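# Swing the desk 3-D printer's door fully open

## Task

A 3-D printer sits free on a desk, not fixed down. Swing its door open as far as it goes, and make sure every one of the printer's feet is still resting on the desk at the end. Afterwards release the door and back the robot away from it. If the robot topples or finishes leaning over, the task counts as failed.

## Robot and tools

ROBOT. A Rainbow Robotics RB-Y1. It has a wheeled base with two drive wheels and two rear casters, a head with pan and tilt, a left and a right arm (seven joints plus a gripper each), and a torso whose lower section, the leg, folds at ankle, knee and hip. The base measures 0.66 m by 0.58 m, and its front edge sits 0.10 m ahead of the drive axle. A bent leg can reach beyond that front edge.

FRAMES. The base frame has its origin on the floor halfway between the drive wheels: x ahead, y to the left, z up. The chest, left_hand and right_hand positions in results use this frame. A hand point lies between its finger pads; the fingers extend along that hand's -z axis and close along its x axis. Printed hand positions can be wrong, more so at long reach. The odometry frame is the base frame as it was when the scene began. base_odometry only integrates wheel rotation, so wheel slip shows up as travel. Heading grows to the left and spans -3.142 to 3.142.

execute_actions. Arguments: "actions", a list holding one action or none (none just reports state and images), and "cameras", a list chosen from head_camera, left_wrist_camera, right_wrist_camera, all. Leaving it out, null or ["all"] returns every camera; [] returns none. An action may contain:
- "base": exactly one relative move, counted from where the base last reported itself. translate_m drives straight in metres, positive ahead, -3 to 3. rotate_rad spins in place in radians, positive counter-clockwise seen from above, -3.2 to 3.2. No sideways motion exists.
- "joints": one flat dictionary covering both arms, torso and head, keyed by joint name; every value is an absolute target, radians except grippers. Ranges: torso_squat_rad 0 to 1.2 (bigger lowers the level chest); torso_shift_rad -0.3 to 0.6 (positive pushes hips ahead); torso_pitch_rad -0.2 to 1.4 (positive bows forward); torso_yaw_rad -1.5 to 1.5 (positive left). Each arm: shoulder_pitch -2.356 to 2.356 (0 hangs, negative raises forward); left_shoulder_roll_rad 0 to 3.141 and right_shoulder_roll_rad -3.141 to 0 (away from the body lifts the arm sideways); shoulder_yaw -2.094 to 2.094 (positive swings a bent forearm left, both arms); elbow -2.617 to 0.01 (0 straight, negative bends); forearm_roll -3.141 to 3.141; wrist_pitch -1.57 to 1.919 (negative tips the hand forward); hand_roll -2.705 to 2.705 (rolls positive counter-clockwise from above on a hanging arm, both arms). left_gripper_m and right_gripper_m 0 to 0.1, the gap between pads in metres. head_pan_rad -0.523 to 0.523 (relative to chest, positive left); head_tilt_rad -0.35 to 1.57 (positive looks down). Tolerance for done is ±0.02 rad, ±0.004 m for grippers.
- "speeds": caps for this action only: translate_m 0.05 to 0.4 m/s, rotate_rad 0.1 to 1.509 rad/s (the top values are the defaults). A base move needing over 8.667 s is refused.
- "min_time_s": 0.1 to 8, the shortest duration in seconds for each arm and head motion.
All parts of an action start together. Unknown keys or out-of-range numbers reject the call with no motion. A joint or base you omit may still be driving at an old target. No action runs past 15 s.
Torso joints must also satisfy: squat + shift <= 1.52; squat - shift + pitch <= 1.57; shift + 0.5 pitch - 0.4 squat <= 0.7; shift + 0.3 pitch - 0.5 squat <= 0.39; otherwise they stop short with off_target.

wait: "seconds" 0 to 10; nothing new is commanded, the state and images come back.
zoom_image: "camera" plus "region" [x0, y0, x1, y1] in pixels from the top-left, at most 504 by 504; head images are 896x504, wrist images 644x364.
finished_scene: "scene", the current scene number. Final; the goal must already hold and keep holding.

RESULTS. base_status and joint_status describe how each motion ended: done (for the base, wheels turned the commanded amount even if slipping), off_target (resting away from target, maybe still pushing), limit_stop_at_<name>, contact_stop, time_out (took far longer than expected), stopped_with_arm (torso halted because an arm had a contact_stop), limit_stop_at_own_body (a guard halted an arm or torso before hitting the robot itself; move them apart), not_followed (a safety check refused that arm's targets; a cause line usually says what to send). After a stop, a joint forgets its target and holds. A contact_stop or time_out on one joint halts its whole group: the four torso joints, or one arm's seven joints. on_its_own lists uncommanded parts; "held at" gives a held target, not the actual position. Results also carry joint_positions, a Motor temperatures line per arm, and a pictures line naming cameras in image order. Camera calibration is in the base frame and may be slightly off.

AVOID. The base does not stop on hitting furniture. A bent leg meeting furniture can shove the robot backward while odometry misses it. Never let the arms strike or squeeze each other, fingers included. Contact torque at a joint's limit (about 65.1 N m shoulders, 33.4 elbow, 23.2 wrist joints) freezes everything for 10 s. Motors warn from 65 °C and brake at 80 °C. Each arm carries at most 3 kg; heavy loads far forward can tip the robot. After a stop, back off the arms first, then the torso, each in its own action. To grip, command an opening 0.005 m or more under the object's width; off_target then is normal. Be gentle with the door so the printer does not slide off its feet or fall; no slams or drops.

Each tool is called after "Request:" as a command line: name --argument value for each argument, lists and objects as JSON in quotes; but a table of rows of numbers goes row by row, as --pt "numbers of a row", without its own name.

## Session

I'll start by looking at the current state of the scene.

Request:
execute_actions --actions '[]'

Scene clock: 0.00 s.
Motor temperatures (°C, as the motors report them): left_arm=[32 25 29 30 37 43 39] | right_arm=[27 31 29 30 31 31 30]
base_odometry: x=+0.000 y=+0.000 heading=+0.000 (m, m, rad; odometry frame)
base_status: not commanded
joint_positions: torso_squat_rad=+0.350 torso_shift_rad=+0.001 torso_pitch_rad=+0.001 torso_yaw_rad=+0.000 left_shoulder_pitch_rad=+0.044 left_shoulder_roll_rad=+0.003 left_shoulder_yaw_rad=+0.057 left_elbow_rad=-0.255 left_forearm_roll_rad=+0.021 left_wrist_pitch_rad=+0.035 left_hand_roll_rad=-0.060 left_gripper_m=+0.100 right_shoulder_pitch_rad=-0.030 right_shoulder_roll_rad=-0.012 right_shoulder_yaw_rad=+0.040 right_elbow_rad=-0.287 right_forearm_roll_rad=-0.030 right_wrist_pitch_rad=+0.003 right_hand_roll_rad=+0.035 right_gripper_m=+0.099 head_pan_rad=+0.000 head_tilt_rad=+0.400
joint_status: not commanded
chest: x=-0.2272 y=-0.0007 z=+1.2475 quat_wxyz=(+1.000, +0.000, +0.000, +0.000) (m; base frame)
left_hand: x=-0.1434 y=+0.2299 z=+0.5669 quat_wxyz=(+0.996, +0.008, -0.089, +0.016) (m; base frame)
right_hand: x=-0.0684 y=-0.2225 z=+0.5799 quat_wxyz=(+0.988, -0.003, -0.155, +0.029) (m; base frame)
pictures: head_camera, left_wrist_camera, right_wrist_camera
Images, in order (width x height): head_camera 896x504, left_wrist_camera 644x364, right_wrist_camera 644x364.

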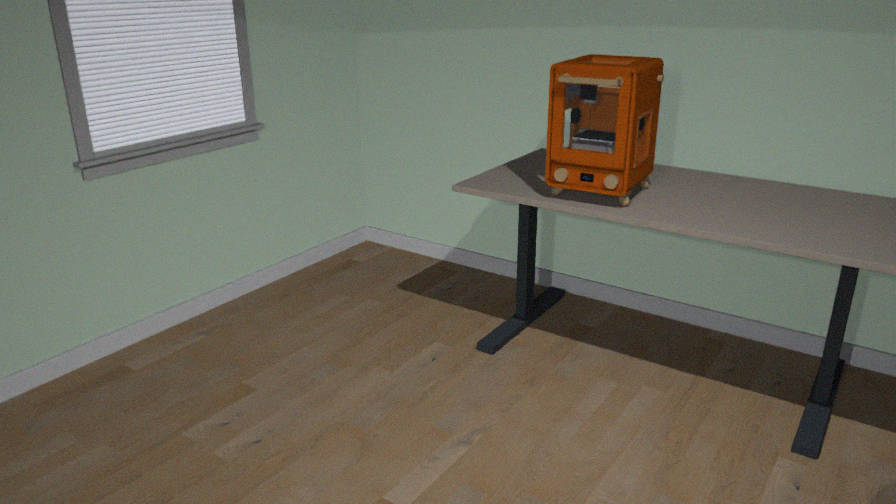

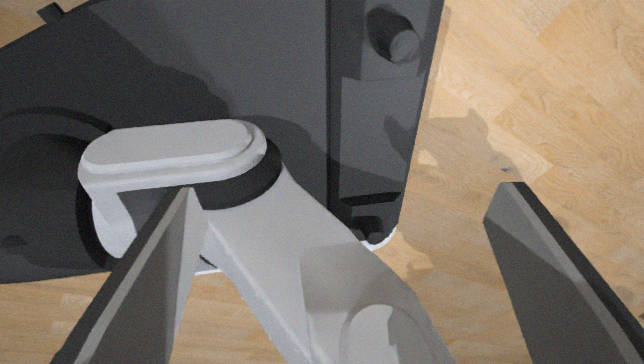

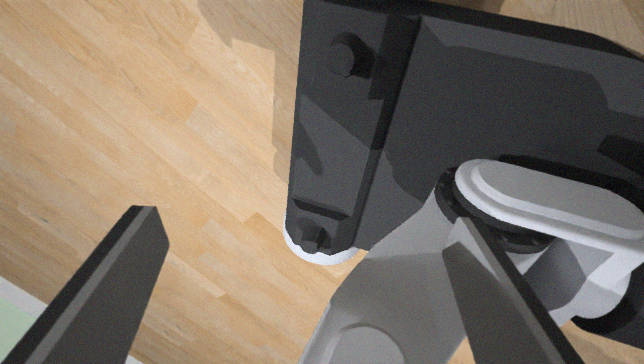

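Request:
zoom_image --camera "head_camera" --region '[500, 30, 720, 230]'

Region (500, 30, 720, 230) of head_camera's 896x504 image, scaled by 2.291, with more detail than that image has; it fills the top 458 rows of this view, and the rest is white.

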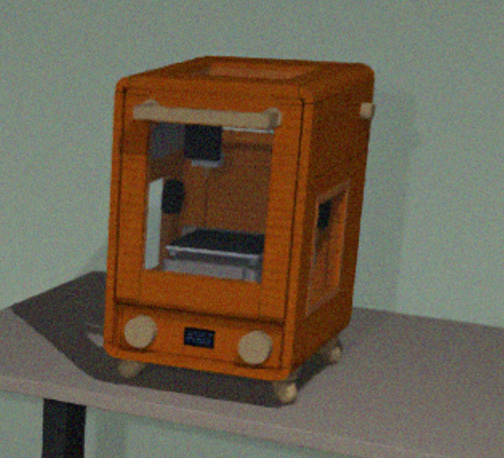

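Request:
execute_actions --actions '[{"base": {"translate_m": 1.5}, "joints": {"head_tilt_rad": 0.45, "head_pan_rad": -0.5}}]' --cameras '["head_camera"]'

Scene clock: 107.87 s.
Motor temperatures (°C, as the motors report them): left_arm=[32 25 29 30 37 43 39] | right_arm=[27 31 29 30 31 31 30]
base_odometry: x=+1.500 y=-0.001 heading=-0.001 (m, m, rad; odometry frame)
base_status: done
joint_positions: torso_squat_rad=+0.350 torso_shift_rad=+0.001 torso_pitch_rad=+0.001 torso_yaw_rad=+0.000 left_shoulder_pitch_rad=+0.044 left_shoulder_roll_rad=+0.003 left_shoulder_yaw_rad=+0.057 left_elbow_rad=-0.255 left_forearm_roll_rad=+0.021 left_wrist_pitch_rad=+0.035 left_hand_roll_rad=-0.060 left_gripper_m=+0.100 right_shoulder_pitch_rad=-0.030 right_shoulder_roll_rad=-0.012 right_shoulder_yaw_rad=+0.040 right_elbow_rad=-0.287 right_forearm_roll_rad=-0.030 right_wrist_pitch_rad=+0.003 right_hand_roll_rad=+0.035 right_gripper_m=+0.099 head_pan_rad=-0.500 head_tilt_rad=+0.450
joint_status: all done
chest: x=-0.2272 y=-0.0007 z=+1.2475 quat_wxyz=(+1.000, +0.000, +0.001, +0.000) (m; base frame)
left_hand: x=-0.1433 y=+0.2299 z=+0.5669 quat_wxyz=(+0.996, +0.008, -0.089, +0.016) (m; base frame)
right_hand: x=-0.0683 y=-0.2225 z=+0.5799 quat_wxyz=(+0.988, -0.003, -0.155, +0.029) (m; base frame)
pictures: head_camera
camera_calibration (this result's frames):
head_camera: T_world_to_cam=[[-0.478503, -0.878079, -0.00357731, -0.0973179], [-0.371524, 0.206147, -0.905247, 1.29488], [0.795616, -0.431834, -0.42487, 0.719495], [0, 0, 0, 1]] pos_world=[-0.13793, -0.0416862, 1.47753]
Images, in order (width x height): head_camera 896x504.

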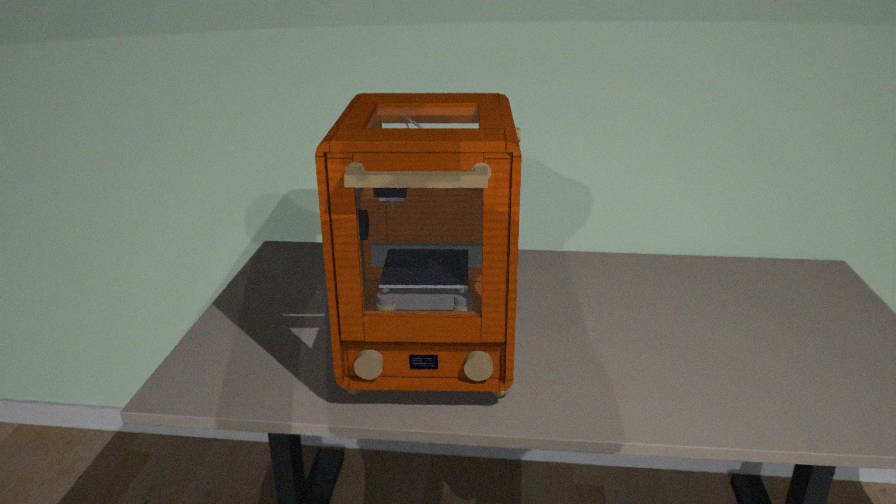

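Request:
zoom_image --camera "head_camera" --region '[300, 80, 540, 260]'

Request:
zoom_image --camera "head_camera" --region '[310, 260, 540, 420]'

Region (300, 80, 540, 260) of head_camera's 896x504 image, scaled by 2.100, with more detail than that image has; it fills the top 378 rows of this view, and the rest is white.

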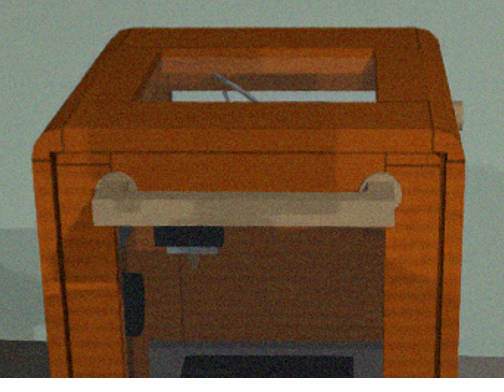

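Region (310, 260, 540, 420) of head_camera's 896x504 image, scaled by 2.191, with more detail than that image has; it fills the top 351 rows of this view, and the rest is white.

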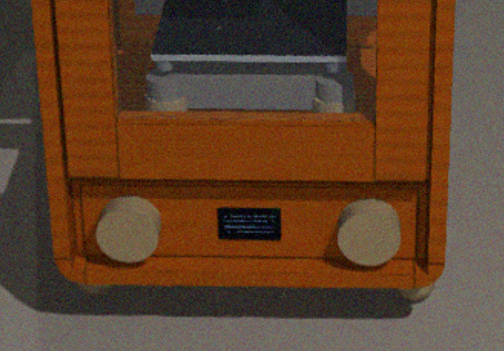

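Request:
execute_actions --actions '[{"base": {"translate_m": 0.27}, "joints": {"torso_squat_rad": 0.5, "torso_pitch_rad": 0.2, "left_shoulder_pitch_rad": -1.09, "left_shoulder_roll_rad": 0.27, "left_shoulder_yaw_rad": -0.67, "left_elbow_rad": -0.78, "left_forearm_roll_rad": 0.6, "left_wrist_pitch_rad": 0.79, "left_hand_roll_rad": -0.19, "right_shoulder_pitch_rad": -0.043, "right_shoulder_roll_rad": -0.02, "right_shoulder_yaw_rad": -0.015, "right_elbow_rad": -1.43, "right_forearm_roll_rad": 0.0, "right_wrist_pitch_rad": 0.35, "right_hand_roll_rad": 0.0, "head_tilt_rad": 0.2}}]' --cameras '[]'

Request:
execute_actions --actions '[{"base": {"rotate_rad": -0.52}, "joints": {"left_shoulder_pitch_rad": -2.023, "left_shoulder_roll_rad": 0.491, "left_shoulder_yaw_rad": -1.258, "left_elbow_rad": -1.212, "left_forearm_roll_rad": 1.083, "left_wrist_pitch_rad": 1.405, "left_hand_roll_rad": -0.302, "right_elbow_rad": -2.374, "right_wrist_pitch_rad": 0.643, "head_tilt_rad": 0.25, "head_pan_rad": -0.25}}]'

Scene clock: 229.87 s.
Motor temperatures (°C, as the motors report them): left_arm=[32 25 29 30 37 43 39] | right_arm=[27 31 29 30 31 31 30]
base_odometry: x=+1.770 y=-0.001 heading=-0.001 (m, m, rad; odometry frame)
base_status: done
joint_positions: torso_squat_rad=+0.500 torso_shift_rad=+0.001 torso_pitch_rad=+0.200 torso_yaw_rad=+0.000 left_shoulder_pitch_rad=-1.090 left_shoulder_roll_rad=+0.270 left_shoulder_yaw_rad=-0.670 left_elbow_rad=-0.780 left_forearm_roll_rad=+0.600 left_wrist_pitch_rad=+0.790 left_hand_roll_rad=-0.190 left_gripper_m=+0.100 right_shoulder_pitch_rad=-0.043 right_shoulder_roll_rad=-0.020 right_shoulder_yaw_rad=-0.015 right_elbow_rad=-1.430 right_forearm_roll_rad=+0.000 right_wrist_pitch_rad=+0.350 right_hand_roll_rad=+0.000 right_gripper_m=+0.099 head_pan_rad=-0.500 head_tilt_rad=+0.200
joint_status: all done
chest: x=-0.1660 y=-0.0007 z=+1.1981 quat_wxyz=(+0.995, +0.000, +0.100, +0.000) (m; base frame)
left_hand: x=+0.4237 y=+0.0542 z=+0.8627 quat_wxyz=(+0.872, +0.013, -0.307, -0.381) (m; base frame)
right_hand: x=+0.2558 y=-0.2292 z=+0.7544 quat_wxyz=(+0.896, -0.008, -0.444, +0.006) (m; base frame)
pictures: none
No camera images: the call's "cameras" was empty. Leave "cameras" out to get every camera's image.

Scene clock: 232.37 s.
Motor temperatures (°C, as the motors report them): left_arm=[32 25 29 30 37 43 39] | right_arm=[27 31 29 30 31 31 30]
base_odometry: x=+1.770 y=-0.001 heading=-0.521 (m, m, rad; odometry frame)
base_status: done
joint_positions: torso_squat_rad=+0.500 torso_shift_rad=+0.001 torso_pitch_rad=+0.200 torso_yaw_rad=+0.000 left_shoulder_pitch_rad=-2.023 left_shoulder_roll_rad=+0.491 left_shoulder_yaw_rad=-1.258 left_elbow_rad=-1.212 left_forearm_roll_rad=+1.083 left_wrist_pitch_rad=+1.405 left_hand_roll_rad=-0.302 left_gripper_m=+0.100 right_shoulder_pitch_rad=-0.043 right_shoulder_roll_rad=-0.020 right_shoulder_yaw_rad=-0.015 right_elbow_rad=-2.374 right_forearm_roll_rad=+0.000 right_wrist_pitch_rad=+0.643 right_hand_roll_rad=+0.000 right_gripper_m=+0.099 head_pan_rad=-0.250 head_tilt_rad=+0.250
joint_status: all done
chest: x=-0.1662 y=-0.0007 z=+1.1981 quat_wxyz=(+0.995, +0.000, +0.100, +0.000) (m; base frame)
left_hand: x=+0.3893 y=-0.0464 z=+1.2189 quat_wxyz=(+0.653, +0.271, -0.271, -0.653) (m; base frame)
right_hand: x=+0.2906 y=-0.2221 z=+1.1283 quat_wxyz=(+0.707, -0.006, -0.708, +0.008) (m; base frame)
pictures: head_camera, left_wrist_camera, right_wrist_camera
camera_calibration (this result's frames):
head_camera: T_world_to_cam=[[-0.241409, -0.969378, 0.0450239, -0.0923135], [-0.415877, 0.0614251, -0.907344, 1.27791], [0.876794, -0.237765, -0.41797, 0.61442], [0, 0, 0, 1]] pos_world=[-0.0295541, -0.0218944, 1.42047]
left_wrist_camera: T_world_to_cam=[[-0.00511156, -0.999068, -0.042864, 0.0133731], [-0.999628, 0.00625327, -0.0265442, 0.447328], [0.0267875, 0.0427124, -0.998728, 1.29791], [0, 0, 0, 1]] pos_world=[0.412462, -0.0448732, 1.3087]
right_wrist_camera: T_world_to_cam=[[-0.00121485, -0.0781538, -0.996941, 1.10653], [-0.644039, 0.762714, -0.0590071, 0.453054], [0.764992, 0.641997, -0.0512606, 0.0671971], [0, 0, 0, 1]] pos_world=[0.241723, -0.302211, 1.13332]
Images, in order (width x height): head_camera 896x504, left_wrist_camera 644x364, right_wrist_camera 644x364.

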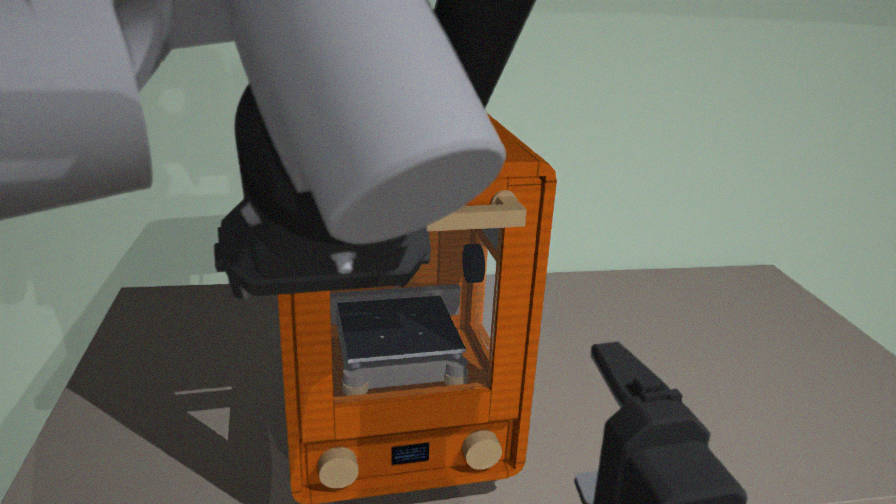

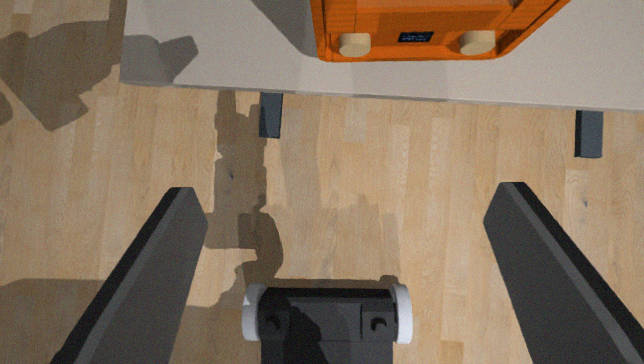

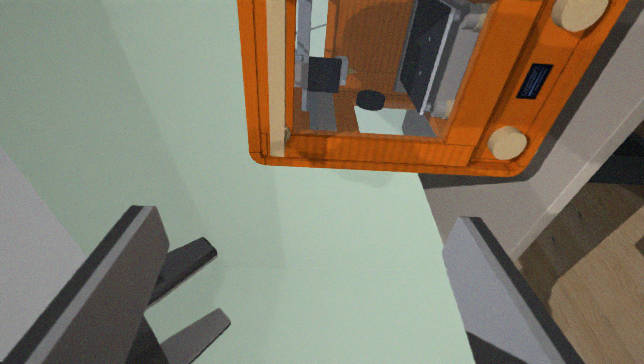

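Request:
zoom_image --camera "right_wrist_camera" --region '[200, 0, 450, 200]'

Request:
zoom_image --camera "head_camera" --region '[400, 100, 760, 420]'

Region (200, 0, 450, 200) of right_wrist_camera's 644x364 image, scaled by 2.016, with more detail than that image has; it fills the top 403 rows of this view, and the rest is white.

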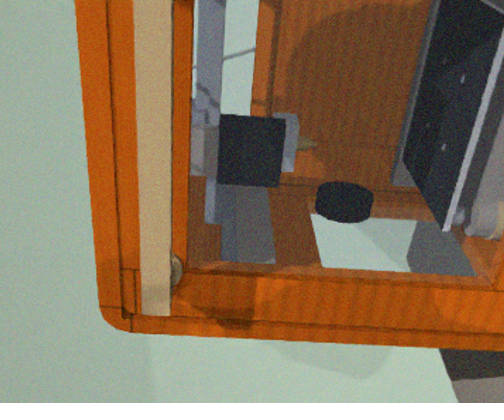

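Region (400, 100, 760, 420) of head_camera's 896x504 image, scaled by 1.400, with more detail than that image has.

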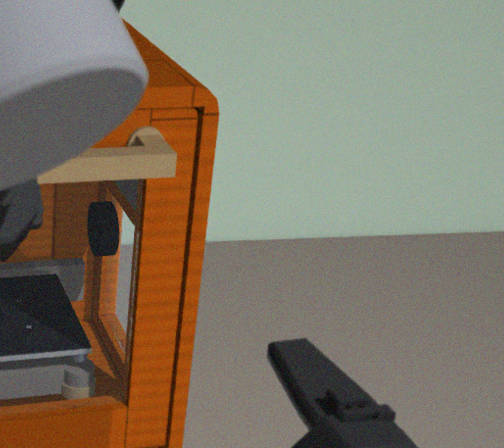

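Request:
execute_actions --actions '[{"base": {"translate_m": 0.15}, "joints": {"torso_squat_rad": 0.365, "head_tilt_rad": 0.35, "head_pan_rad": -0.4}}]'

Scene clock: 354.17 s.
Motor temperatures (°C, as the motors report them): left_arm=[34 25 29 30 37 43 39] | right_arm=[27 31 29 31 31 32 30]
base_odometry: x=+1.900 y=-0.076 heading=-0.522 (m, m, rad; odometry frame)
base_status: done
joint_positions: torso_squat_rad=+0.365 torso_shift_rad=+0.001 torso_pitch_rad=+0.200 torso_yaw_rad=+0.000 left_shoulder_pitch_rad=-2.023 left_shoulder_roll_rad=+0.491 left_shoulder_yaw_rad=-1.258 left_elbow_rad=-1.212 left_forearm_roll_rad=+1.083 left_wrist_pitch_rad=+1.405 left_hand_roll_rad=-0.302 left_gripper_m=+0.100 right_shoulder_pitch_rad=-0.043 right_shoulder_roll_rad=-0.020 right_shoulder_yaw_rad=-0.015 right_elbow_rad=-2.374 right_forearm_roll_rad=+0.000 right_wrist_pitch_rad=+0.643 right_hand_roll_rad=+0.000 right_gripper_m=+0.099 head_pan_rad=-0.400 head_tilt_rad=+0.350
joint_status: all done
chest: x=-0.1661 y=-0.0007 z=+1.2376 quat_wxyz=(+0.995, +0.000, +0.100, +0.000) (m; base frame)
left_hand: x=+0.3894 y=-0.0464 z=+1.2584 quat_wxyz=(+0.653, +0.271, -0.271, -0.653) (m; base frame)
right_hand: x=+0.2907 y=-0.2221 z=+1.1678 quat_wxyz=(+0.707, -0.006, -0.707, +0.008) (m; base frame)
pictures: head_camera, left_wrist_camera, right_wrist_camera
camera_calibration (this result's frames):
head_camera: T_world_to_cam=[[-0.380975, -0.921683, 0.0732046, -0.148969], [-0.485444, 0.132015, -0.864243, 1.24501], [0.786894, -0.364792, -0.49772, 0.735317], [0, 0, 0, 1]] pos_world=[-0.0309861, -0.0334244, 1.45288]
left_wrist_camera: T_world_to_cam=[[-0.00501279, -0.999063, -0.0429924, 0.0152266], [-0.999634, 0.00614937, -0.0263454, 0.448239], [0.0265851, 0.0428446, -0.998728, 1.33738], [0, 0, 0, 1]] pos_world=[0.412597, -0.0448434, 1.34814]
right_wrist_camera: T_world_to_cam=[[-0.00132571, -0.0781515, -0.996941, 1.14597], [-0.644054, 0.762707, -0.0589332, 0.455381], [0.764979, 0.642005, -0.0513449, 0.0692822], [0, 0, 0, 1]] pos_world=[0.241809, -0.302243, 1.17285]
Images, in order (width x height): head_camera 896x504, left_wrist_camera 644x364, right_wrist_camera 644x364.

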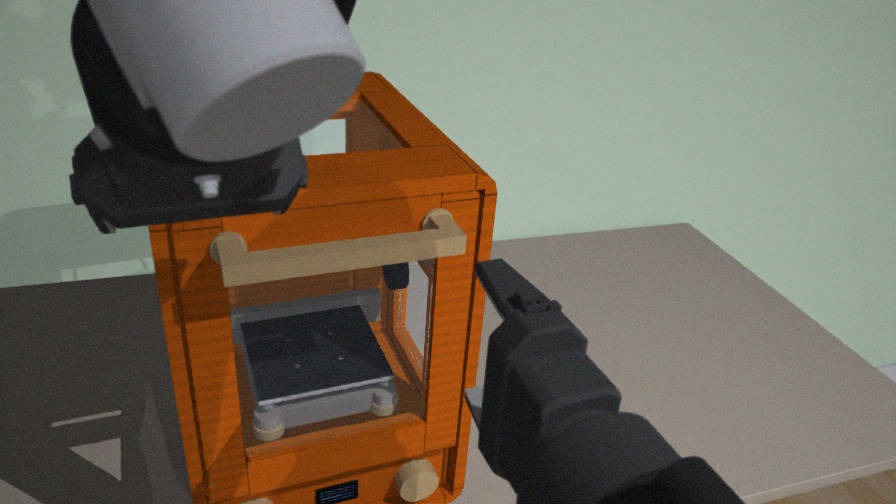

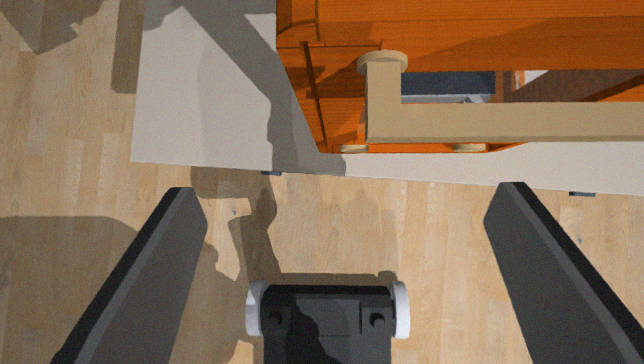

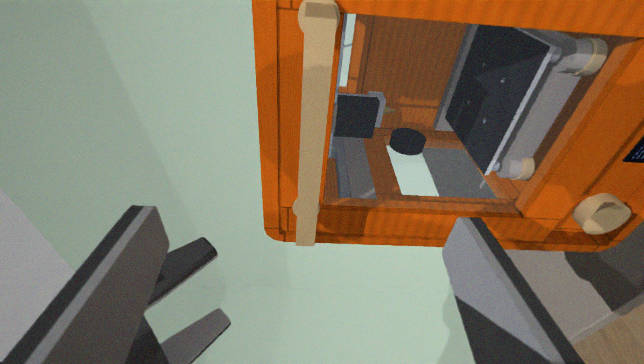

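Request:
zoom_image --camera "head_camera" --region '[140, 150, 560, 330]'

Request:
zoom_image --camera "left_wrist_camera" --region '[240, 0, 644, 220]'

Region (140, 150, 560, 330) of head_camera's 896x504 image, scaled by 1.200, with more detail than that image has; it fills the top 216 rows of this view, and the rest is white.

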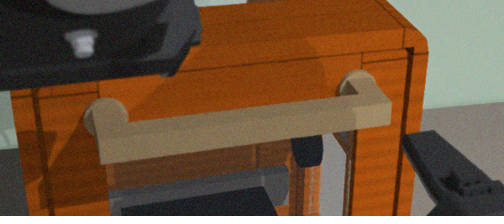

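Region (240, 0, 644, 220) of left_wrist_camera's 644x364 image, scaled by 1.248, with more detail than that image has; it fills the top 274 rows of this view, and the rest is white.

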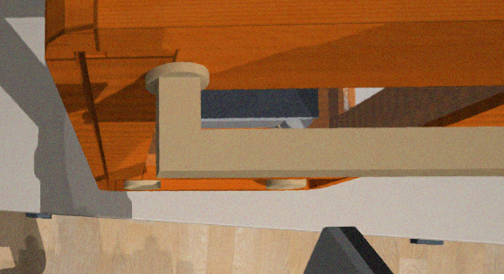

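Request:
execute_actions --actions '[{"base": {"translate_m": 0.142}, "joints": {"head_tilt_rad": 0.45, "head_pan_rad": -0.45}, "speeds": {"translate_m": 0.2}}]'

Scene clock: 440.23 s.
Motor temperatures (°C, as the motors report them): left_arm=[34 25 29 30 37 43 39] | right_arm=[27 31 29 31 31 32 30]
base_odometry: x=+2.023 y=-0.147 heading=-0.522 (m, m, rad; odometry frame)
base_status: done
joint_positions: torso_squat_rad=+0.365 torso_shift_rad=+0.001 torso_pitch_rad=+0.200 torso_yaw_rad=+0.000 left_shoulder_pitch_rad=-2.023 left_shoulder_roll_rad=+0.491 left_shoulder_yaw_rad=-1.258 left_elbow_rad=-1.212 left_forearm_roll_rad=+1.083 left_wrist_pitch_rad=+1.405 left_hand_roll_rad=-0.302 left_gripper_m=+0.100 right_shoulder_pitch_rad=-0.043 right_shoulder_roll_rad=-0.020 right_shoulder_yaw_rad=-0.015 right_elbow_rad=-2.374 right_forearm_roll_rad=+0.000 right_wrist_pitch_rad=+0.643 right_hand_roll_rad=+0.000 right_gripper_m=+0.099 head_pan_rad=-0.450 head_tilt_rad=+0.450
joint_status: all done
chest: x=-0.1660 y=-0.0007 z=+1.2376 quat_wxyz=(+0.995, +0.000, +0.100, +0.000) (m; base frame)
left_hand: x=+0.3895 y=-0.0464 z=+1.2583 quat_wxyz=(+0.653, +0.271, -0.271, -0.653) (m; base frame)
right_hand: x=+0.2907 y=-0.2221 z=+1.1678 quat_wxyz=(+0.707, -0.006, -0.707, +0.008) (m; base frame)
pictures: head_camera, left_wrist_camera, right_wrist_camera
camera_calibration (this result's frames):
head_camera: T_world_to_cam=[[-0.425986, -0.900983, 0.0822577, -0.166573], [-0.55286, 0.187263, -0.811959, 1.1633], [0.716157, -0.39136, -0.577889, 0.842411], [0, 0, 0, 1]] pos_world=[-0.0311152, -0.0382362, 1.44507]
left_wrist_camera: T_world_to_cam=[[-0.0050238, -0.999062, -0.0430148, 0.01526], [-0.999637, 0.00615608, -0.0262312, 0.448162], [0.0264714, 0.0428674, -0.99873, 1.33735], [0, 0, 0, 1]] pos_world=[0.412674, -0.0448421, 1.34807]
right_wrist_camera: T_world_to_cam=[[-0.0014413, -0.0781526, -0.99694, 1.14594], [-0.644056, 0.762711, -0.0588597, 0.455332], [0.764977, 0.642, -0.0514339, 0.0693414], [0, 0, 0, 1]] pos_world=[0.241866, -0.302246, 1.17281]
Images, in order (width x height): head_camera 896x504, left_wrist_camera 644x364, right_wrist_camera 644x364.

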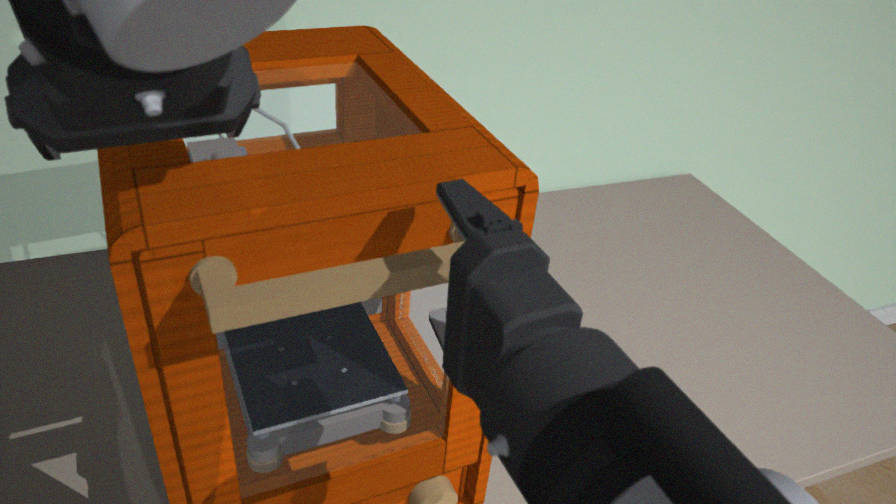

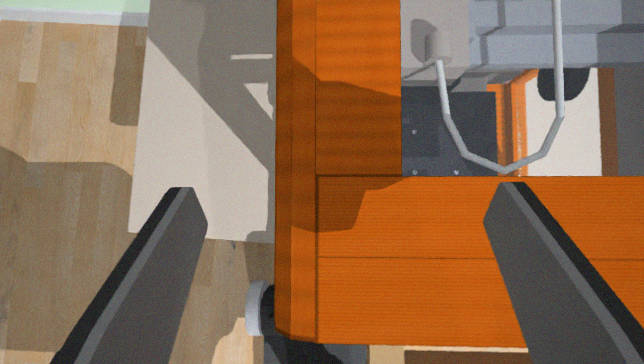

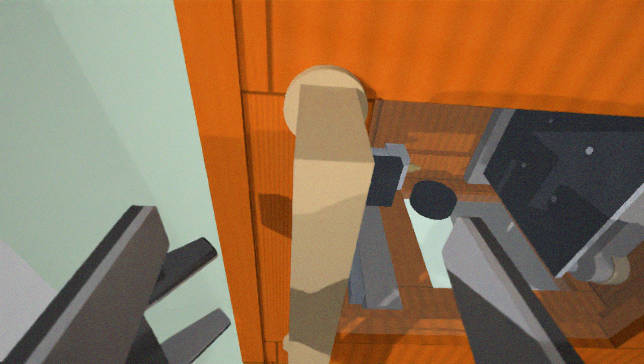

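Request:
execute_actions --actions '[{"base": {"translate_m": 0.017}, "joints": {"left_shoulder_pitch_rad": -1.859, "left_shoulder_roll_rad": 0.302, "left_shoulder_yaw_rad": -1.233, "left_elbow_rad": -0.828, "left_forearm_roll_rad": 0.936, "left_wrist_pitch_rad": 1.184, "left_hand_roll_rad": -0.473, "left_gripper_m": 0.08, "right_shoulder_pitch_rad": -0.032, "right_shoulder_yaw_rad": -0.011, "right_elbow_rad": -2.3625, "right_wrist_pitch_rad": 0.6216, "right_gripper_m": 0.05}, "min_time_s": 1.5}]'

Scene clock: 562.03 s.
Motor temperatures (°C, as the motors report them): left_arm=[34 25 29 30 37 43 39] | right_arm=[27 31 29 31 31 32 30]
base_odometry: x=+2.038 y=-0.155 heading=-0.523 (m, m, rad; odometry frame)
base_status: done
joint_positions: torso_squat_rad=+0.365 torso_shift_rad=+0.000 torso_pitch_rad=+0.199 torso_yaw_rad=+0.000 left_shoulder_pitch_rad=-1.937 left_shoulder_roll_rad=+0.375 left_shoulder_yaw_rad=-1.235 left_elbow_rad=-0.949 left_forearm_roll_rad=+0.992 left_wrist_pitch_rad=+1.266 left_hand_roll_rad=-0.406 left_gripper_m=+0.080 right_shoulder_pitch_rad=-0.032 right_shoulder_roll_rad=-0.020 right_shoulder_yaw_rad=-0.011 right_elbow_rad=-2.363 right_forearm_roll_rad=+0.000 right_wrist_pitch_rad=+0.622 right_hand_roll_rad=+0.000 right_gripper_m=+0.050 head_pan_rad=-0.450 head_tilt_rad=+0.450
joint_status: left_shoulder_pitch_rad contact_stop (moved +0.087 of +0.164); left_shoulder_roll_rad contact_stop_at_left_shoulder_pitch_rad (moved -0.116 of -0.189); left_elbow_rad contact_stop_at_left_shoulder_pitch_rad (moved +0.263 of +0.384); left_forearm_roll_rad contact_stop_at_left_shoulder_pitch_rad (moved -0.091 of -0.147); left_wrist_pitch_rad contact_stop_at_left_shoulder_pitch_rad (moved -0.139 of -0.221); left_hand_roll_rad contact_stop_at_left_shoulder_pitch_rad (moved -0.104 of -0.171); the others done
on_its_own: left_shoulder_pitch_rad is held at -1.934, not at your -1.859, since a contact_stop; left_shoulder_roll_rad is held at +0.374, not at your +0.302, since a contact_stop; left_elbow_rad is held at -0.949, not at your -0.828, since a contact_stop; left_forearm_roll_rad is held at +0.992, not at your +0.936, since a contact_stop; left_wrist_pitch_rad is held at +1.266, not at your +1.184, since a contact_stop; left_hand_roll_rad is held at -0.406, not at your -0.473, since a contact_stop
chest: x=-0.1666 y=-0.0007 z=+1.2377 quat_wxyz=(+0.995, +0.000, +0.099, +0.000) (m; base frame)
left_hand: x=+0.4358 y=-0.0461 z=+1.2233 quat_wxyz=(+0.660, +0.269, -0.282, -0.642) (m; base frame)
right_hand: x=+0.2901 y=-0.2223 z=+1.1635 quat_wxyz=(+0.706, -0.006, -0.708, +0.008) (m; base frame)
pictures: head_camera, left_wrist_camera, right_wrist_camera
camera_calibration (this result's frames):
head_camera: T_world_to_cam=[[-0.426174, -0.900932, 0.0818387, -0.166342], [-0.551976, 0.187294, -0.812553, 1.16388], [0.716727, -0.391462, -0.577113, 0.841991], [0, 0, 0, 1]] pos_world=[-0.0319328, -0.0382441, 1.44525]
left_wrist_camera: T_world_to_cam=[[0.0123513, -0.999777, -0.0171378, -0.0249446], [-0.999086, -0.0116376, -0.0411414, 0.510748], [0.0409328, 0.0176303, -0.999006, 1.29405], [0, 0, 0, 1]] pos_world=[0.45762, -0.0418096, 1.31335]
right_wrist_camera: T_world_to_cam=[[-0.000717128, -0.0783247, -0.996928, 1.14144], [-0.643983, 0.762726, -0.0594611, 0.45545], [0.76504, 0.641962, -0.0509867, 0.0691506], [0, 0, 0, 1]] pos_world=[0.241217, -0.302373, 1.16854]
Images, in order (width x height): head_camera 896x504, left_wrist_camera 644x364, right_wrist_camera 644x364.

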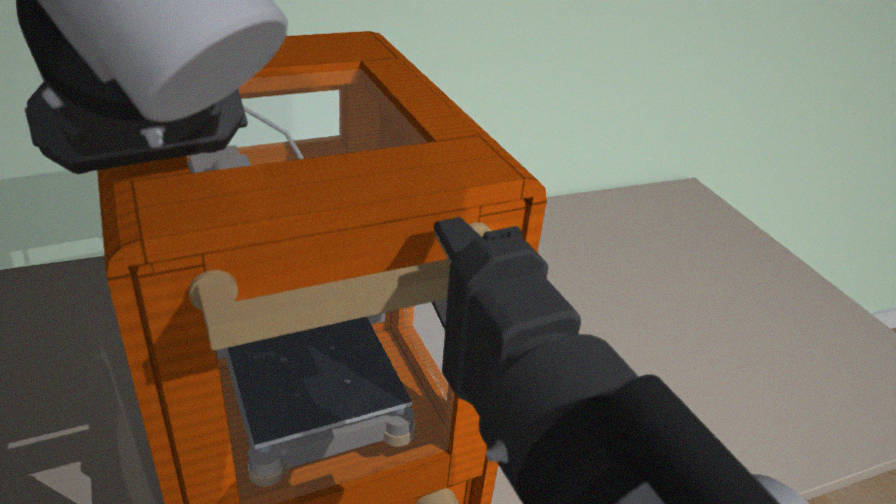

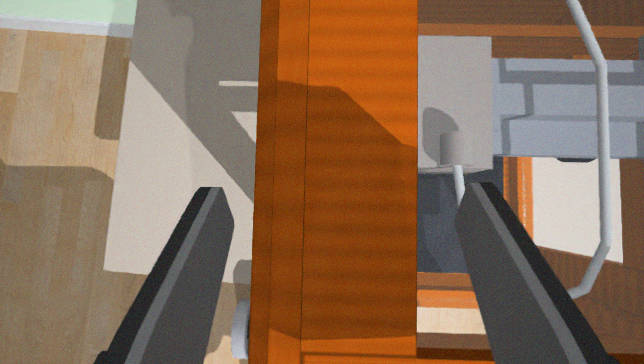

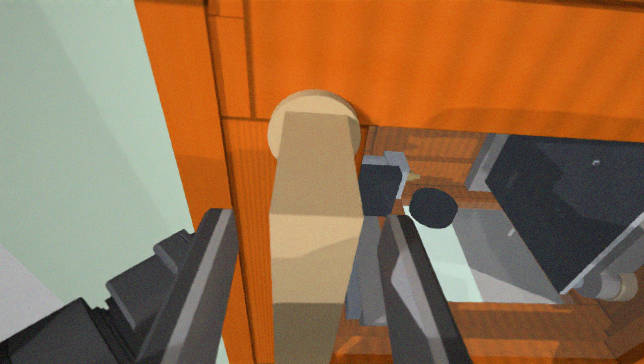

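Request:
execute_actions --actions '[{"joints": {"left_shoulder_pitch_rad": -1.965, "left_shoulder_roll_rad": 0.39, "left_shoulder_yaw_rad": -1.235, "left_elbow_rad": -0.975, "left_forearm_roll_rad": 1.0, "left_wrist_pitch_rad": 1.28, "left_hand_roll_rad": -0.395}}]'

Scene clock: 601.80 s.
Motor temperatures (°C, as the motors report them): left_arm=[33 25 29 30 37 43 39] | right_arm=[27 31 29 31 31 32 30]
base_odometry: x=+2.038 y=-0.155 heading=-0.523 (m, m, rad; odometry frame)
base_status: not commanded
joint_positions: torso_squat_rad=+0.365 torso_shift_rad=+0.001 torso_pitch_rad=+0.200 torso_yaw_rad=+0.000 left_shoulder_pitch_rad=-1.965 left_shoulder_roll_rad=+0.390 left_shoulder_yaw_rad=-1.235 left_elbow_rad=-0.975 left_forearm_roll_rad=+1.000 left_wrist_pitch_rad=+1.280 left_hand_roll_rad=-0.395 left_gripper_m=+0.080 right_shoulder_pitch_rad=-0.032 right_shoulder_roll_rad=-0.020 right_shoulder_yaw_rad=-0.011 right_elbow_rad=-2.363 right_forearm_roll_rad=+0.000 right_wrist_pitch_rad=+0.622 right_hand_roll_rad=+0.000 right_gripper_m=+0.050 head_pan_rad=-0.450 head_tilt_rad=+0.450
joint_status: all done
chest: x=-0.1661 y=-0.0007 z=+1.2377 quat_wxyz=(+0.995, +0.000, +0.100, +0.000) (m; base frame)
left_hand: x=+0.4327 y=-0.0495 z=+1.2397 quat_wxyz=(+0.657, +0.273, -0.290, -0.641) (m; base frame)
right_hand: x=+0.2905 y=-0.2222 z=+1.1630 quat_wxyz=(+0.707, -0.006, -0.707, +0.008) (m; base frame)
pictures: head_camera, left_wrist_camera, right_wrist_camera
camera_calibration (this result's frames):
head_camera: T_world_to_cam=[[-0.426062, -0.900953, 0.0821829, -0.166543], [-0.552688, 0.187292, -0.81207, 1.16341], [0.716245, -0.391414, -0.577744, 0.842324], [0, 0, 0, 1]] pos_world=[-0.0312634, -0.0382481, 1.44511]
left_wrist_camera: T_world_to_cam=[[0.00740979, -0.999893, -0.0125844, -0.03158], [-0.998242, -0.00665634, -0.0588933, 0.530121], [0.0588033, 0.0129987, -0.998185, 1.30167], [0, 0, 0, 1]] pos_world=[0.452881, -0.044968, 1.33013]
right_wrist_camera: T_world_to_cam=[[-0.00178964, -0.0782938, -0.996929, 1.14122], [-0.64411, 0.762674, -0.0587404, 0.454851], [0.764931, 0.642027, -0.0517948, 0.0697617], [0, 0, 0, 1]] pos_world=[0.241654, -0.302341, 1.16805]
Images, in order (width x height): head_camera 896x504, left_wrist_camera 644x364, right_wrist_camera 644x364.

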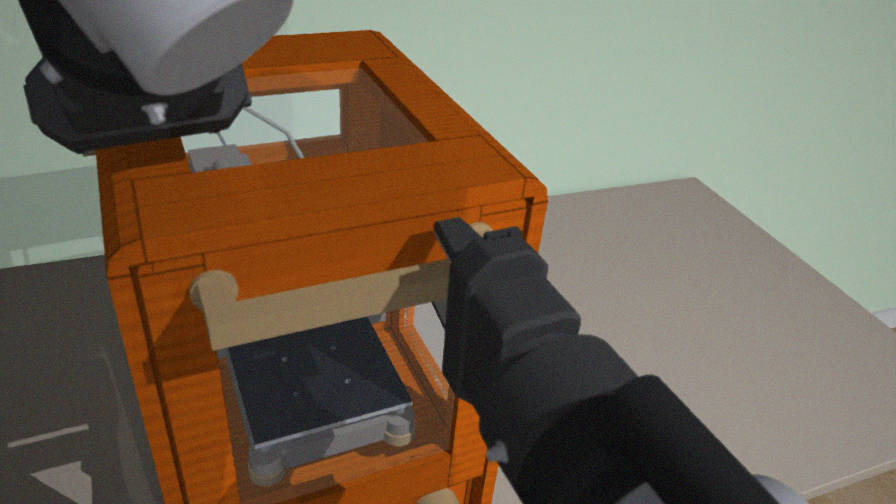

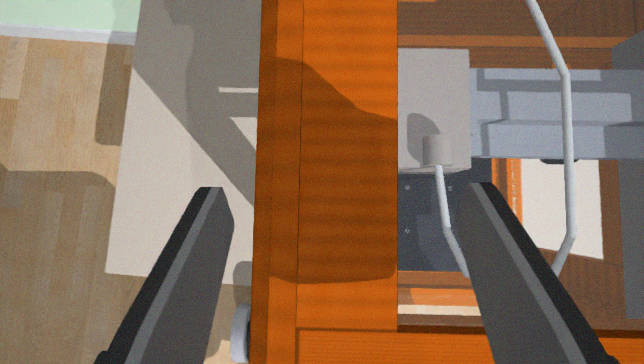

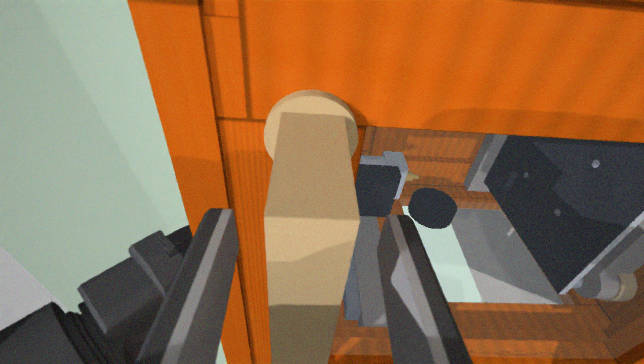

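Request:
execute_actions --actions '[{"joints": {"left_shoulder_pitch_rad": -2.028, "left_shoulder_roll_rad": 0.484, "left_shoulder_yaw_rad": -1.259, "left_elbow_rad": -1.585, "left_forearm_roll_rad": 1.061, "left_wrist_pitch_rad": 1.589, "left_hand_roll_rad": 0.0325, "left_gripper_m": 0.06, "right_shoulder_pitch_rad": -0.0456, "right_shoulder_yaw_rad": 0.028, "right_elbow_rad": -2.3503, "right_wrist_pitch_rad": 0.6224, "head_tilt_rad": 0.68, "head_pan_rad": -0.5}, "min_time_s": 1.0}]'

Scene clock: 723.10 s.
Motor temperatures (°C, as the motors report them): left_arm=[34 25 29 30 37 43 39] | right_arm=[27 31 29 31 31 32 30]
base_odometry: x=+2.038 y=-0.155 heading=-0.523 (m, m, rad; odometry frame)
base_status: not commanded
joint_positions: torso_squat_rad=+0.365 torso_shift_rad=+0.001 torso_pitch_rad=+0.200 torso_yaw_rad=+0.000 left_shoulder_pitch_rad=-2.028 left_shoulder_roll_rad=+0.484 left_shoulder_yaw_rad=-1.259 left_elbow_rad=-1.585 left_forearm_roll_rad=+1.061 left_wrist_pitch_rad=+1.589 left_hand_roll_rad=+0.032 left_gripper_m=+0.060 right_shoulder_pitch_rad=-0.045 right_shoulder_roll_rad=-0.020 right_shoulder_yaw_rad=+0.028 right_elbow_rad=-2.350 right_forearm_roll_rad=+0.000 right_wrist_pitch_rad=+0.622 right_hand_roll_rad=+0.000 right_gripper_m=+0.050 head_pan_rad=-0.500 head_tilt_rad=+0.680
joint_status: all done
chest: x=-0.1662 y=-0.0007 z=+1.2377 quat_wxyz=(+0.995, +0.000, +0.100, +0.000) (m; base frame)
left_hand: x=+0.2982 y=-0.0752 z=+1.2337 quat_wxyz=(+0.653, +0.271, -0.271, -0.653) (m; base frame)
right_hand: x=+0.2934 y=-0.2022 z=+1.1626 quat_wxyz=(+0.707, +0.012, -0.707, +0.021) (m; base frame)
pictures: head_camera, left_wrist_camera, right_wrist_camera
camera_calibration (this result's frames):
head_camera: T_world_to_cam=[[-0.470412, -0.87774, 0.0910186, -0.183826], [-0.687105, 0.299606, -0.661909, 0.934734], [0.553714, -0.373909, -0.744038, 1.06303], [0, 0, 0, 1]] pos_world=[-0.0328296, -0.0439263, 1.42638]
left_wrist_camera: T_world_to_cam=[[-0.00580741, -0.99905, -0.0431889, -0.0145628], [-0.999636, 0.00693818, -0.0260783, 0.35631], [0.0263532, 0.0430217, -0.998727, 1.31645], [0, 0, 0, 1]] pos_world=[0.321403, -0.0736569, 1.32343]
right_wrist_camera: T_world_to_cam=[[0.000472257, -0.0714256, -0.997446, 1.14374], [-0.676143, 0.734865, -0.0529428, 0.438463], [0.73677, 0.674441, -0.0479469, 0.0649922], [0, 0, 0, 1]] pos_world=[0.248039, -0.284352, 1.16715]
Images, in order (width x height): head_camera 896x504, left_wrist_camera 644x364, right_wrist_camera 644x364.

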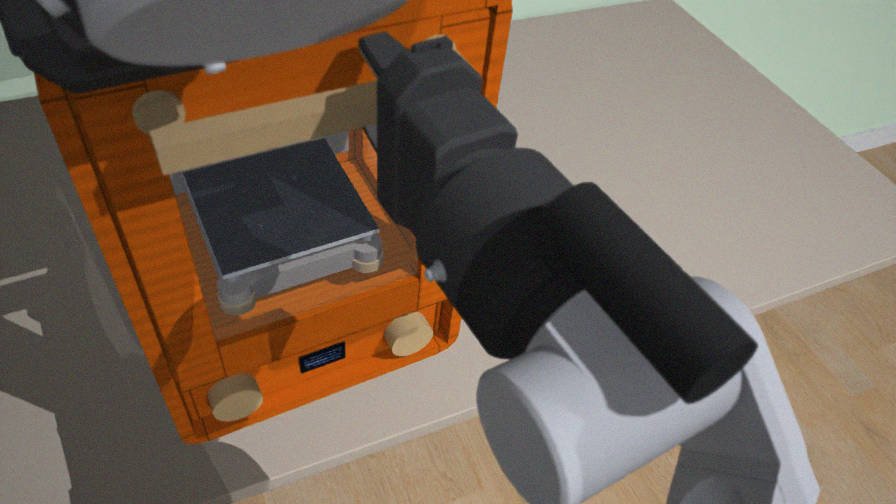

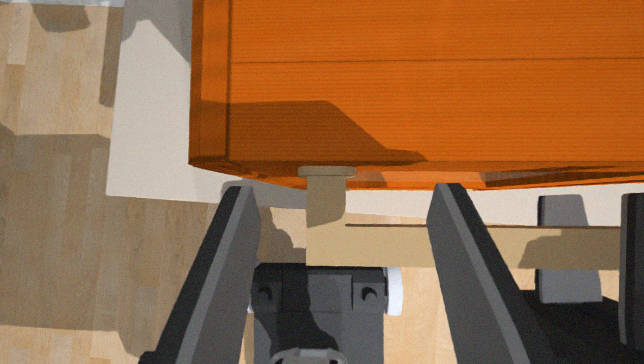

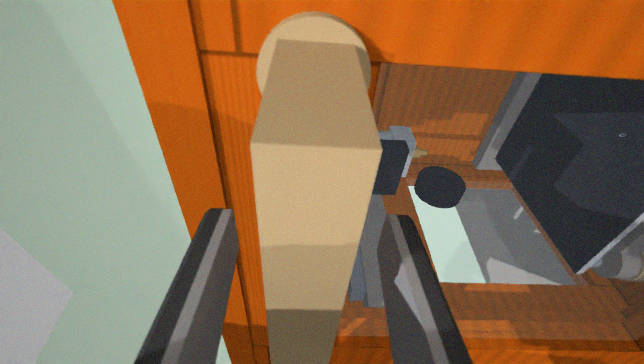

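Request:
zoom_image --camera "head_camera" --region '[130, 250, 490, 504]'

Region (130, 250, 490, 504) of head_camera's 896x504 image, scaled by 1.400, with more detail than that image has; it fills the top 356 rows of this view, and the rest is white.

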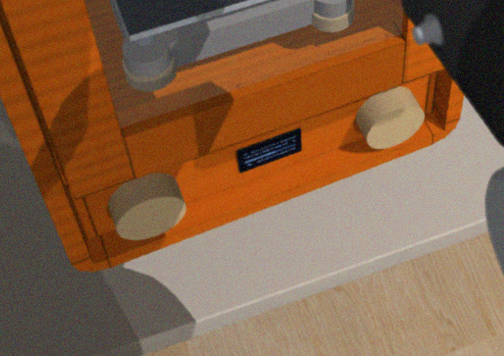

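Request:
execute_actions --actions '[{"joints": {"left_shoulder_pitch_rad": -1.9536, "left_shoulder_roll_rad": 0.4502, "left_shoulder_yaw_rad": -1.2478, "left_elbow_rad": -1.4951, "left_forearm_roll_rad": 0.9798, "left_wrist_pitch_rad": 1.5466, "left_hand_roll_rad": -0.036, "right_gripper_m": 0.012}, "min_time_s": 1.2}]'

Scene clock: 828.00 s.
Motor temperatures (°C, as the motors report them): left_arm=[34 25 29 30 37 43 39] | right_arm=[27 31 29 31 31 32 30]
base_odometry: x=+2.038 y=-0.155 heading=-0.523 (m, m, rad; odometry frame)
base_status: not commanded
joint_positions: torso_squat_rad=+0.365 torso_shift_rad=+0.000 torso_pitch_rad=+0.199 torso_yaw_rad=+0.000 left_shoulder_pitch_rad=-1.970 left_shoulder_roll_rad=+0.456 left_shoulder_yaw_rad=-1.240 left_elbow_rad=-1.501 left_forearm_roll_rad=+0.982 left_wrist_pitch_rad=+1.550 left_hand_roll_rad=-0.030 left_gripper_m=+0.060 right_shoulder_pitch_rad=-0.045 right_shoulder_roll_rad=-0.020 right_shoulder_yaw_rad=+0.028 right_elbow_rad=-2.349 right_forearm_roll_rad=+0.000 right_wrist_pitch_rad=+0.623 right_hand_roll_rad=+0.000 right_gripper_m=+0.018 head_pan_rad=-0.500 head_tilt_rad=+0.680
joint_status: left_shoulder_pitch_rad contact_stop (moved +0.058 of +0.075); right_gripper_m off_target (ended at +0.018, target +0.012); the others done
chest: x=-0.1665 y=-0.0007 z=+1.2377 quat_wxyz=(+0.995, +0.000, +0.099, +0.000) (m; base frame)
left_hand: x=+0.3227 y=-0.0771 z=+1.2249 quat_wxyz=(+0.652, +0.272, -0.279, -0.650) (m; base frame)
right_hand: x=+0.2932 y=-0.2019 z=+1.1621 quat_wxyz=(+0.707, +0.012, -0.706, +0.021) (m; base frame)
pictures: head_camera, left_wrist_camera, right_wrist_camera
camera_calibration (this result's frames):
head_camera: T_world_to_cam=[[-0.470443, -0.877745, 0.0908187, -0.183692], [-0.686752, 0.29955, -0.6623, 0.935057], [0.554126, -0.373944, -0.743714, 1.06291], [0, 0, 0, 1]] pos_world=[-0.033248, -0.0438632, 1.42647]
left_wrist_camera: T_world_to_cam=[[-0.00616164, -0.999454, -0.0324496, -0.0298018], [-0.999112, 0.00750541, -0.0414534, 0.399267], [0.0416743, 0.0321654, -0.998613, 1.30121], [0, 0, 0, 1]] pos_world=[0.344502, -0.0746361, 1.31499]
right_wrist_camera: T_world_to_cam=[[-0.000852447, -0.0712271, -0.99746, 1.14373], [-0.676699, 0.734431, -0.0518663, 0.436878], [0.736259, 0.674936, -0.0488254, 0.0661641], [0, 0, 0, 1]] pos_world=[0.247896, -0.284049, 1.16671]
Images, in order (width x height): head_camera 896x504, left_wrist_camera 644x364, right_wrist_camera 644x364.

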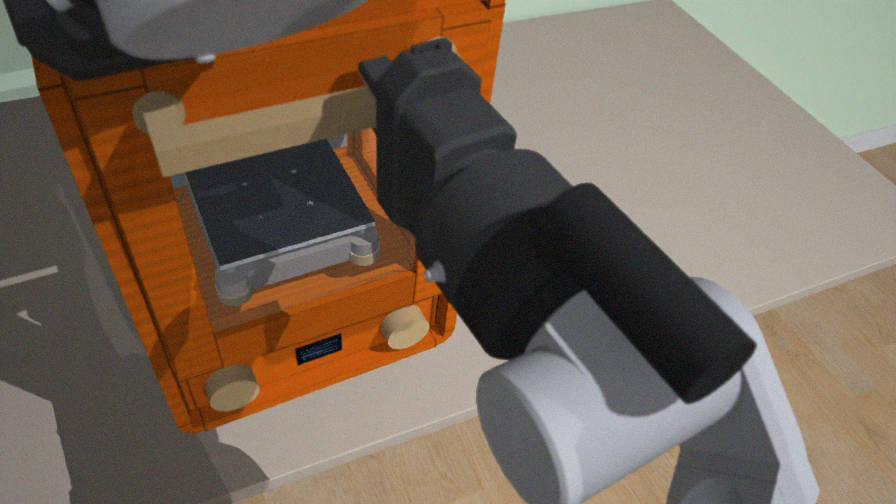

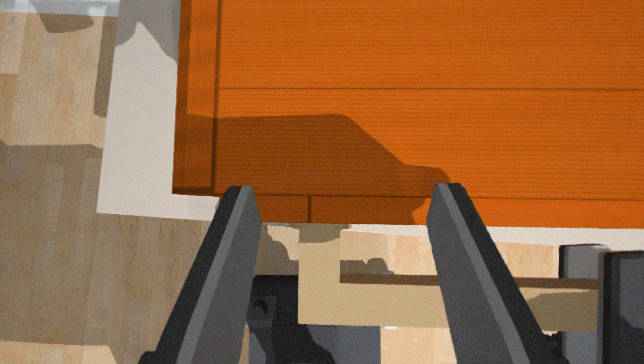

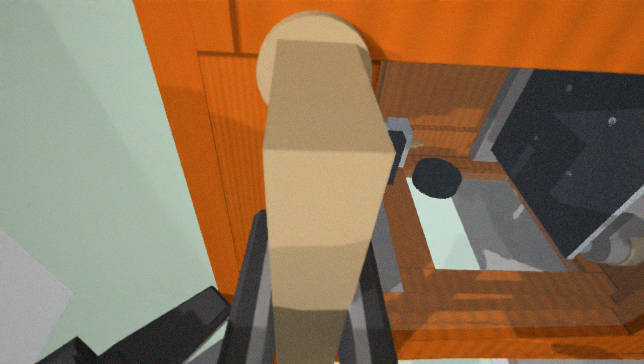

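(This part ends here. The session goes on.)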